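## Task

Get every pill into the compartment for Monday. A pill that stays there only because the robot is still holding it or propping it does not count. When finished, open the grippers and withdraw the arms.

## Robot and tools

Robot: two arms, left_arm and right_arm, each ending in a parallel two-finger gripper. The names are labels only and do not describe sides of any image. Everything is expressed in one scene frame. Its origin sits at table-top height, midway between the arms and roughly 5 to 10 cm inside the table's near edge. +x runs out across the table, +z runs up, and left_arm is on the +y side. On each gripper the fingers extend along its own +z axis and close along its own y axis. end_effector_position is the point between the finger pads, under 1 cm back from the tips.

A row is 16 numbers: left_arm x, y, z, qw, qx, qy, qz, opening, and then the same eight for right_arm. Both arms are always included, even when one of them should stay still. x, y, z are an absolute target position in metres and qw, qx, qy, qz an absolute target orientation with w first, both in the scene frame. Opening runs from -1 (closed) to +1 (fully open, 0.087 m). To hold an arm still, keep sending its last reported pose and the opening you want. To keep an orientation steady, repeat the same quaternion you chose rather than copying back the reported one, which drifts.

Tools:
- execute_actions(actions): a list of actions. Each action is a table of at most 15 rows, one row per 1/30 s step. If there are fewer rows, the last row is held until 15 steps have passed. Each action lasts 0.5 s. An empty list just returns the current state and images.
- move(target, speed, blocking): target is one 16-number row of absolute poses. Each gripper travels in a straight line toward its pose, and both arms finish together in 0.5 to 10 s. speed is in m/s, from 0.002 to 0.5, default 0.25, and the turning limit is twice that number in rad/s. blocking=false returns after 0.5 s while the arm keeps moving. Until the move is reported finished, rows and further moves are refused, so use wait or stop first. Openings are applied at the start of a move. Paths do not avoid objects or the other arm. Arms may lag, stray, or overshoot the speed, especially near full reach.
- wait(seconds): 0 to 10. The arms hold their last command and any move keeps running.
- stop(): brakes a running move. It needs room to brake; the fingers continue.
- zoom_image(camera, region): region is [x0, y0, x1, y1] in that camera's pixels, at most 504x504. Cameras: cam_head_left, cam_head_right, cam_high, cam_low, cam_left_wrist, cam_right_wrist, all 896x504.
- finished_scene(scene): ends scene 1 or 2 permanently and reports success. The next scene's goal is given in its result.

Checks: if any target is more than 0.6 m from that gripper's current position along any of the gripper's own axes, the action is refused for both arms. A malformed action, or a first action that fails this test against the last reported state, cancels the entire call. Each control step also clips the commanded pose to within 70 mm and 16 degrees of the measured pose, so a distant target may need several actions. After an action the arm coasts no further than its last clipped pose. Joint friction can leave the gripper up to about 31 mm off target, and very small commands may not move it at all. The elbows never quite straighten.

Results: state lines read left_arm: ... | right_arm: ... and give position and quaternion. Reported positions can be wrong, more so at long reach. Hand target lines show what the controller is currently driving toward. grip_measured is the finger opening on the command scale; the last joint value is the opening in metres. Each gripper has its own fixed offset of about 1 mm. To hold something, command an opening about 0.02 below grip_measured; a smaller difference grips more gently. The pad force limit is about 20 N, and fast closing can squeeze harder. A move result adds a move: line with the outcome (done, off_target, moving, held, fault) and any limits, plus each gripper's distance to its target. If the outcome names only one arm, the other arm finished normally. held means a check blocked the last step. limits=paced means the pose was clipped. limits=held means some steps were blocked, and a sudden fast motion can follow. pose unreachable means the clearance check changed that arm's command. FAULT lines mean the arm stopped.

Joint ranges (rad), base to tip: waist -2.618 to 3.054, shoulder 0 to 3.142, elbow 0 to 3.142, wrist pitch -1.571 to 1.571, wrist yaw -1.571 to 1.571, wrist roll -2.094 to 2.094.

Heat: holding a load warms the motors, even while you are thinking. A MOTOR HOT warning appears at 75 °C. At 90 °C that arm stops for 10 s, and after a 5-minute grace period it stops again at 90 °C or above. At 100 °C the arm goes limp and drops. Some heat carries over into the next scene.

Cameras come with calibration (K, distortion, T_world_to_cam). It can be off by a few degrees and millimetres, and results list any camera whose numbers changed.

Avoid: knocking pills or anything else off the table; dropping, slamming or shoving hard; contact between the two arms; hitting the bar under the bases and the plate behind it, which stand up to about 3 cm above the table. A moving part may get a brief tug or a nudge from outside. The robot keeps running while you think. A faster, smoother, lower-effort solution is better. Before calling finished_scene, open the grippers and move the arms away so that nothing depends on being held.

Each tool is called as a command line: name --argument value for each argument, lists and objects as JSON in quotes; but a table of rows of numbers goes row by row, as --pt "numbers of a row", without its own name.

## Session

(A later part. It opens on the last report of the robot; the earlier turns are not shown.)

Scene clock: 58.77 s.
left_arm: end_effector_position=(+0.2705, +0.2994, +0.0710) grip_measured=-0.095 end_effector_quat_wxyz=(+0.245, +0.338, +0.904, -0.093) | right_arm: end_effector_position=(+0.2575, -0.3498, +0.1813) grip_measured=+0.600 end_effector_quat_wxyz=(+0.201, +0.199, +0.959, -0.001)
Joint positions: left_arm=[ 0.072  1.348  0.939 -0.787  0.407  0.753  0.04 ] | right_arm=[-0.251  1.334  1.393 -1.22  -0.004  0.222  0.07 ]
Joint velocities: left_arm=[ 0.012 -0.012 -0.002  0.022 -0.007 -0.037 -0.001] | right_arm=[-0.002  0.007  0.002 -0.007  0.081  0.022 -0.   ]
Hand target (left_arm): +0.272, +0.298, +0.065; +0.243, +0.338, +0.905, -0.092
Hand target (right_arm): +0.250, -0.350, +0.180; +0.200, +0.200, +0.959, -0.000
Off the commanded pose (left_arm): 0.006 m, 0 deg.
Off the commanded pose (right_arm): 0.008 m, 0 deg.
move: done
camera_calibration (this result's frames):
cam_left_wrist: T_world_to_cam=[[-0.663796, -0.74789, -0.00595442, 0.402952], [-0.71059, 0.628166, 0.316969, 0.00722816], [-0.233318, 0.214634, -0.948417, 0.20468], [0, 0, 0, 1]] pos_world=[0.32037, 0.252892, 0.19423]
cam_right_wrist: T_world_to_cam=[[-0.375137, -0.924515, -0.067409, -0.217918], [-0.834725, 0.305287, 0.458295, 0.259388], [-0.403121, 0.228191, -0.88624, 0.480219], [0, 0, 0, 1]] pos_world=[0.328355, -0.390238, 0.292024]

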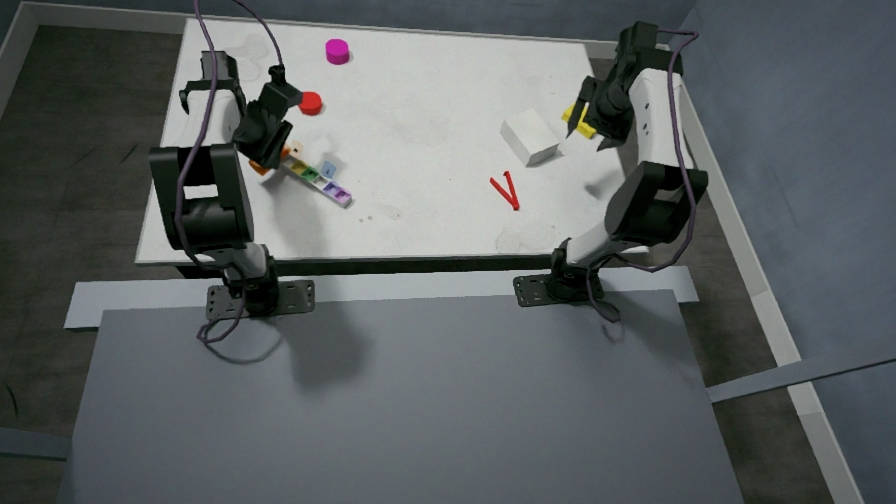

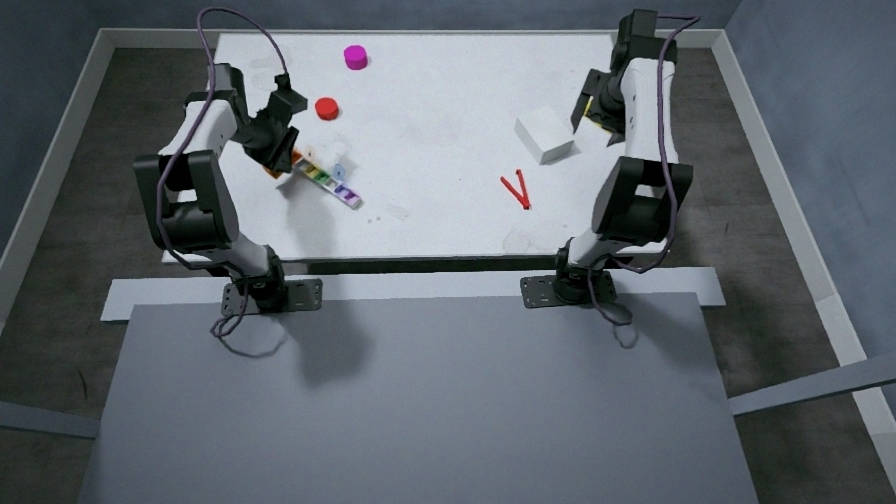

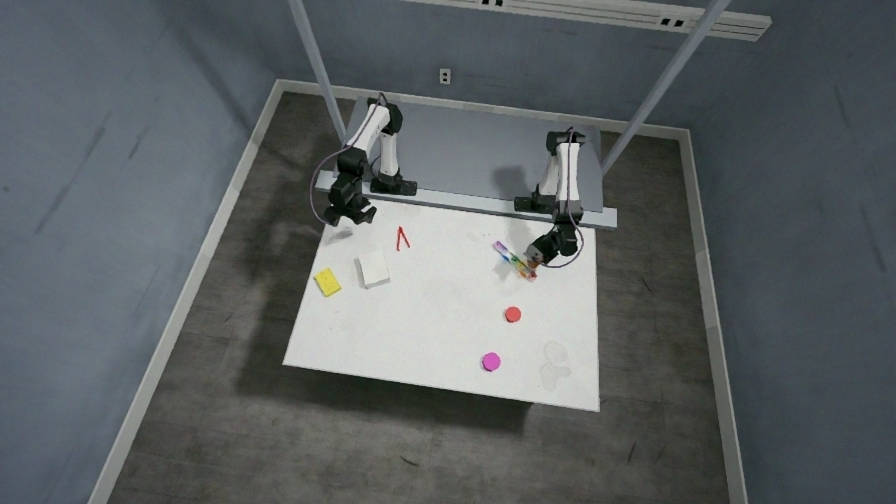

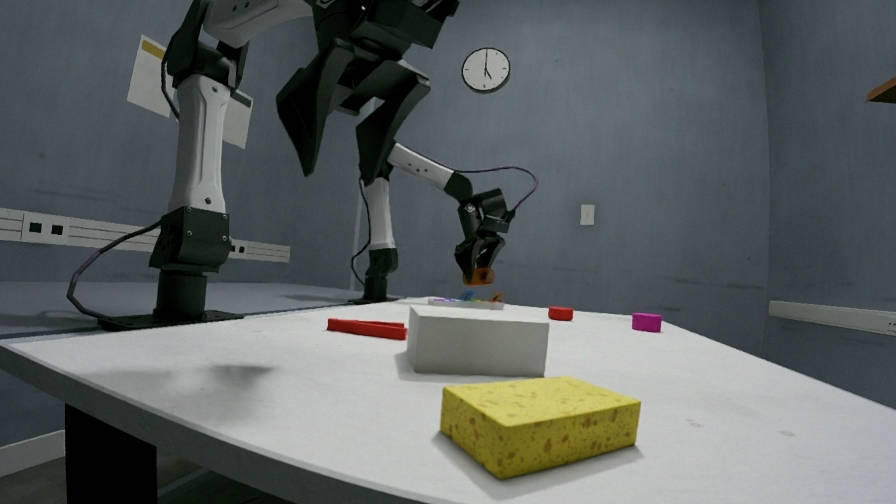

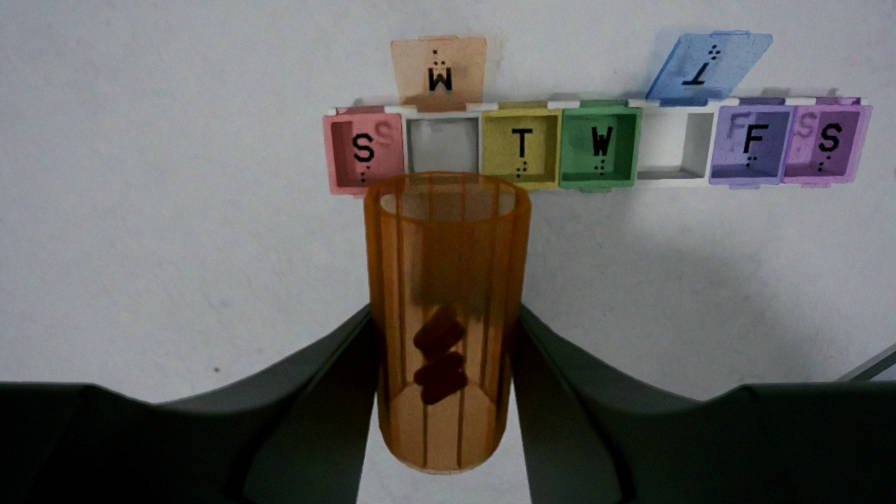

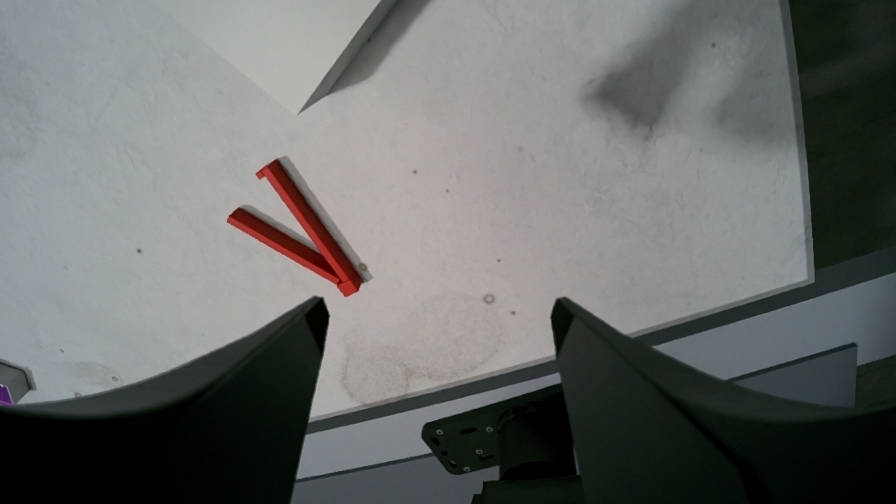

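move --target '[0.274,0.296,0.052,0.122,0.347,0.929,-0.046,-0.15,0.25,-0.35,0.18,0.2,0.2,0.96,0,0.6]' --speed 0.04

Scene clock: 63.50 s.
left_arm: end_effector_position=(+0.2734, +0.2978, +0.0519) grip_measured=-0.095 end_effector_quat_wxyz=(+0.129, +0.349, +0.927, -0.049) | right_arm: end_effector_position=(+0.2575, -0.3498, +0.1813) grip_measured=+0.600 end_effector_quat_wxyz=(+0.201, +0.199, +0.959, -0.001)
Joint positions: left_arm=[-0.06   1.537  1.073 -0.894  0.201  0.684  0.04 ] | right_arm=[-0.251  1.334  1.393 -1.22  -0.004  0.222  0.07 ]
Joint velocities: left_arm=[-0.027 -0.002 -0.017 -0.022 -0.007 -0.022 -0.001] | right_arm=[-0.002  0.012 -0.002 -0.007 -0.007  0.007 -0.001]
Hand target (left_arm): +0.274, +0.297, +0.053; +0.121, +0.348, +0.928, -0.047
Hand target (right_arm): +0.250, -0.350, +0.180; +0.200, +0.200, +0.959, -0.000
Off the commanded pose (left_arm): 0.002 m, 1 deg.
Off the commanded pose (right_arm): 0.008 m, 0 deg.
move: done
camera_calibration (this result's frames):
cam_left_wrist: T_world_to_cam=[[-0.66727, -0.744802, -0.00450821, 0.403612], [-0.625931, 0.557472, 0.545377, 0.00238257], [-0.403685, 0.366736, -0.838179, 0.183183], [0, 0, 0, 1]] pos_world=[0.344758, 0.232103, 0.15406]
cam_right_wrist: T_world_to_cam=[[-0.375137, -0.924515, -0.067409, -0.217918], [-0.834725, 0.305287, 0.458295, 0.259388], [-0.403121, 0.228191, -0.88624, 0.480219], [0, 0, 0, 1]] pos_world=[0.328355, -0.390238, 0.292024]

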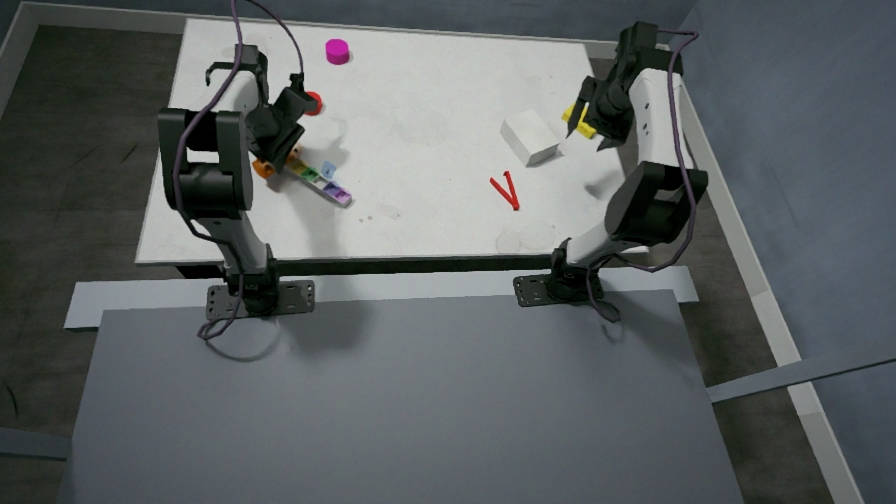

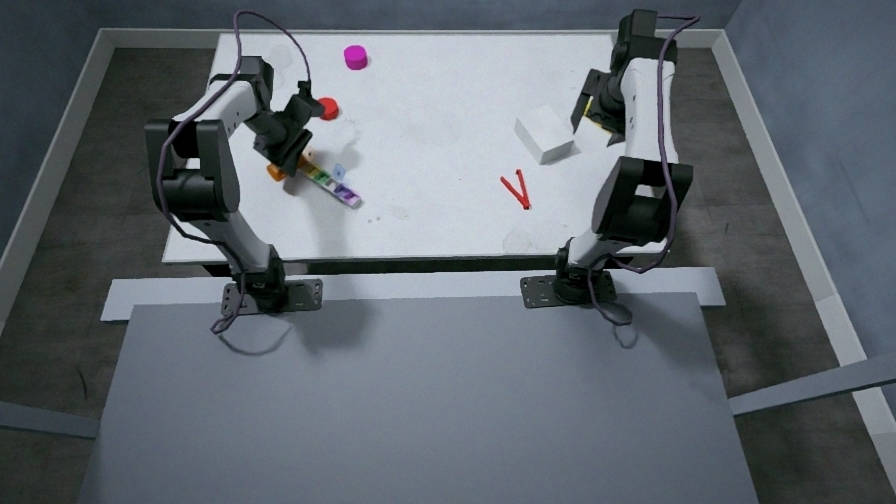

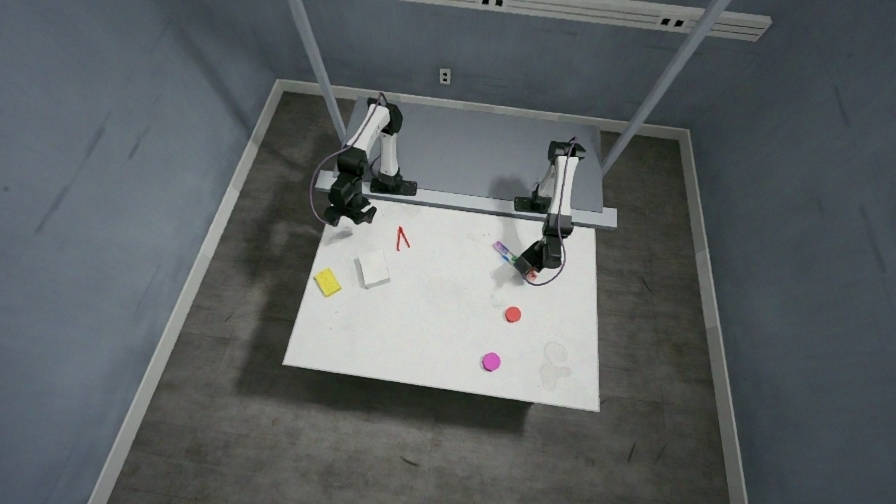

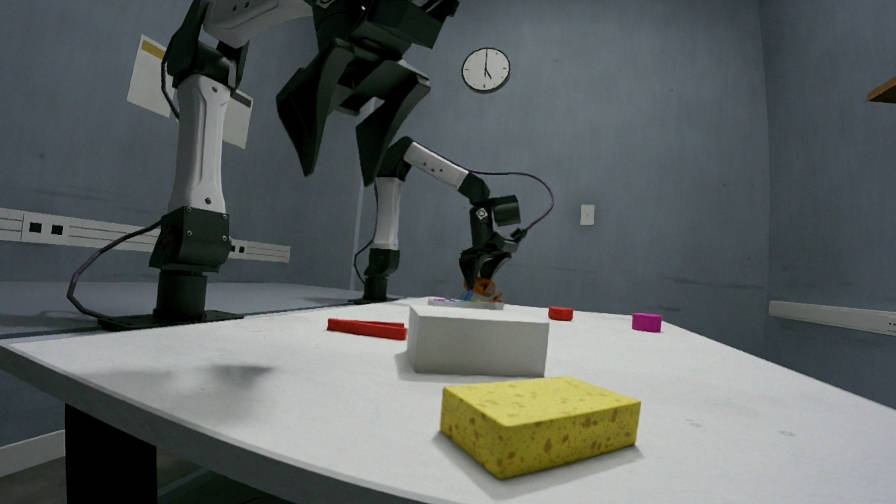

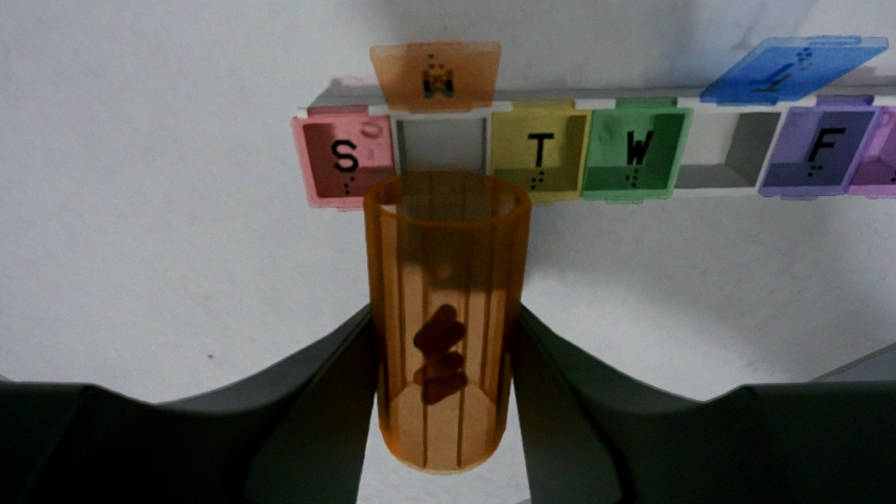

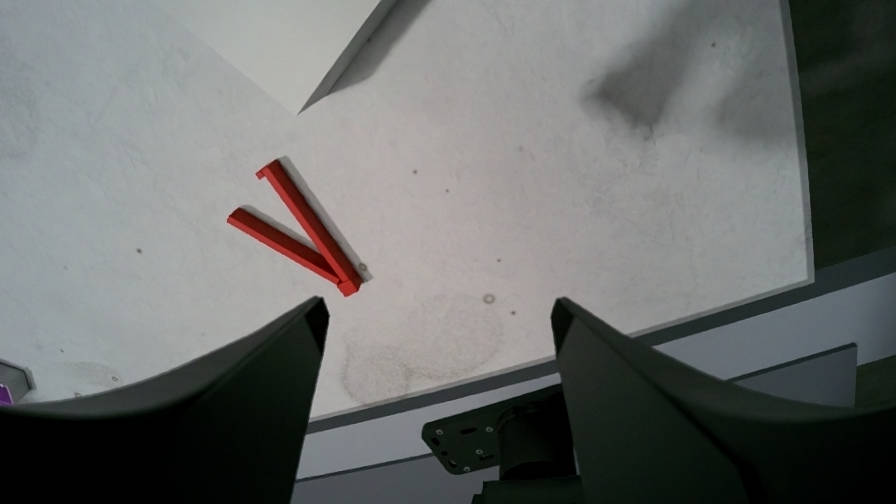

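move --target '[0.280,0.291,0.068,-0.041,0.35,0.936,0.015,-0.15,0.25,-0.35,0.18,0.2,0.2,0.96,0,0.6]' --speed 0.025

Scene clock: 72.13 s.
left_arm: end_effector_position=(+0.2807, +0.2928, +0.0681) grip_measured=-0.095 end_effector_quat_wxyz=(-0.034, +0.351, +0.936, +0.009) | right_arm: end_effector_position=(+0.2575, -0.3498, +0.1813) grip_measured=+0.600 end_effector_quat_wxyz=(+0.201, +0.199, +0.959, -0.001)
Joint positions: left_arm=[-0.193  1.821  1.432 -1.241 -0.011  0.572  0.04 ] | right_arm=[-0.251  1.334  1.393 -1.22  -0.004  0.222  0.07 ]
Joint velocities: left_arm=[ 0.002 -0.012  0.002 -0.066 -0.051 -0.007 -0.002] | right_arm=[ 0.012 -0.007 -0.007 -0.022  0.007  0.051  0.001]
Hand target (left_arm): +0.280, +0.292, +0.070; -0.041, +0.351, +0.935, +0.013
Hand target (right_arm): +0.250, -0.350, +0.180; +0.200, +0.200, +0.959, -0.000
Off the commanded pose (left_arm): 0.002 m, 1 deg.
Off the commanded pose (right_arm): 0.008 m, 0 deg.
move: done
camera_calibration (this result's frames):
cam_left_wrist: T_world_to_cam=[[-0.666337, -0.745637, 0.00441442, 0.404168], [-0.447514, 0.404641, 0.797494, -0.0215704], [-0.596428, 0.529425, -0.60331, 0.192026], [0, 0, 0, 1]] pos_world=[0.374189, 0.208427, 0.13127]
cam_right_wrist: T_world_to_cam=[[-0.375137, -0.924515, -0.067409, -0.217918], [-0.834725, 0.305287, 0.458295, 0.259388], [-0.403121, 0.228191, -0.88624, 0.480219], [0, 0, 0, 1]] pos_world=[0.328355, -0.390238, 0.292024]

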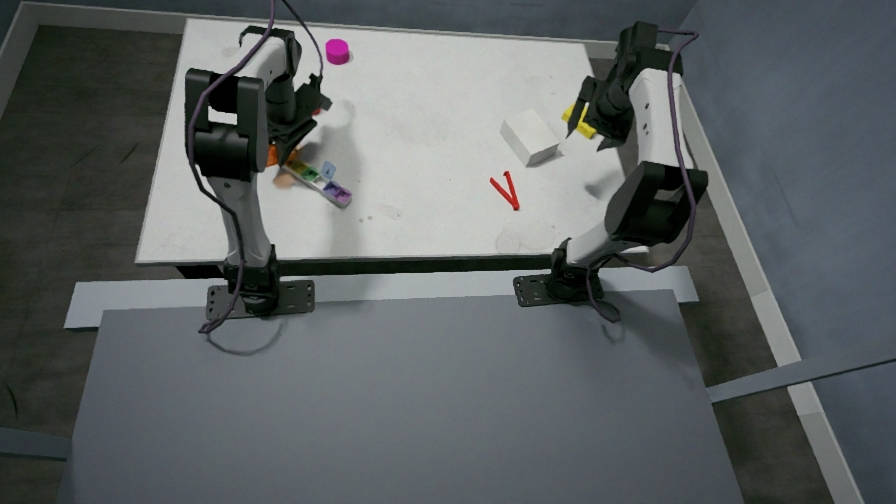

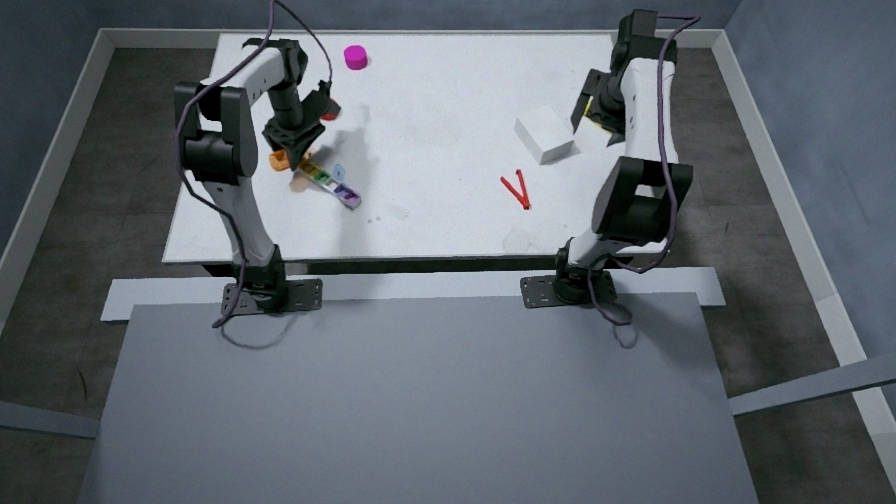

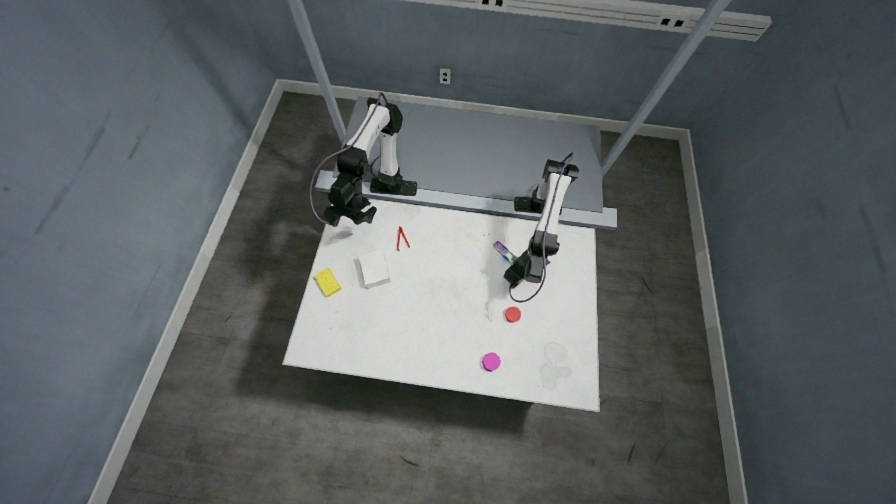

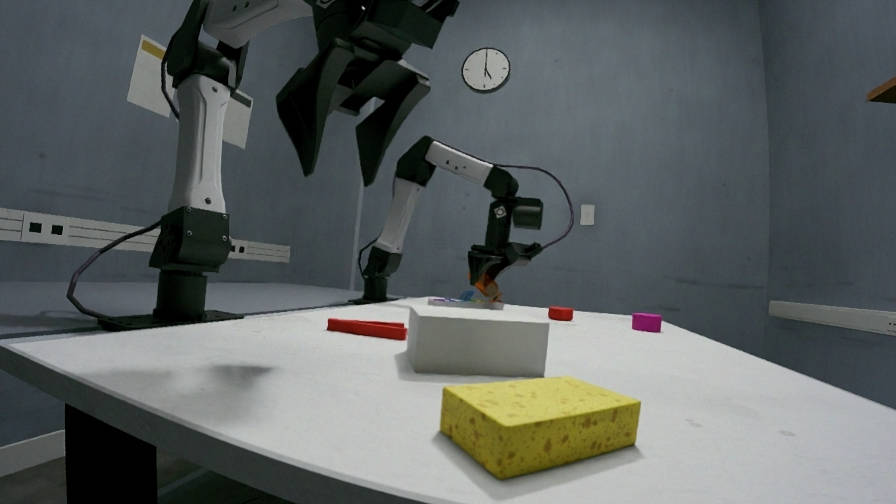

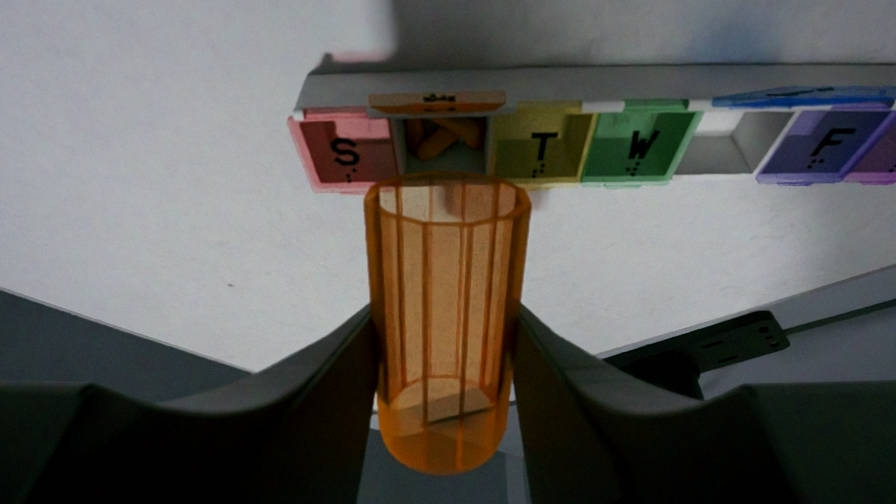

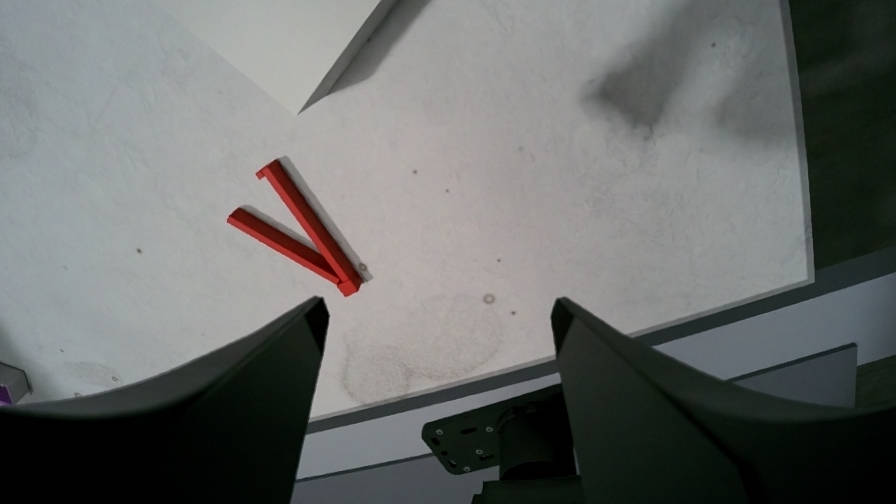

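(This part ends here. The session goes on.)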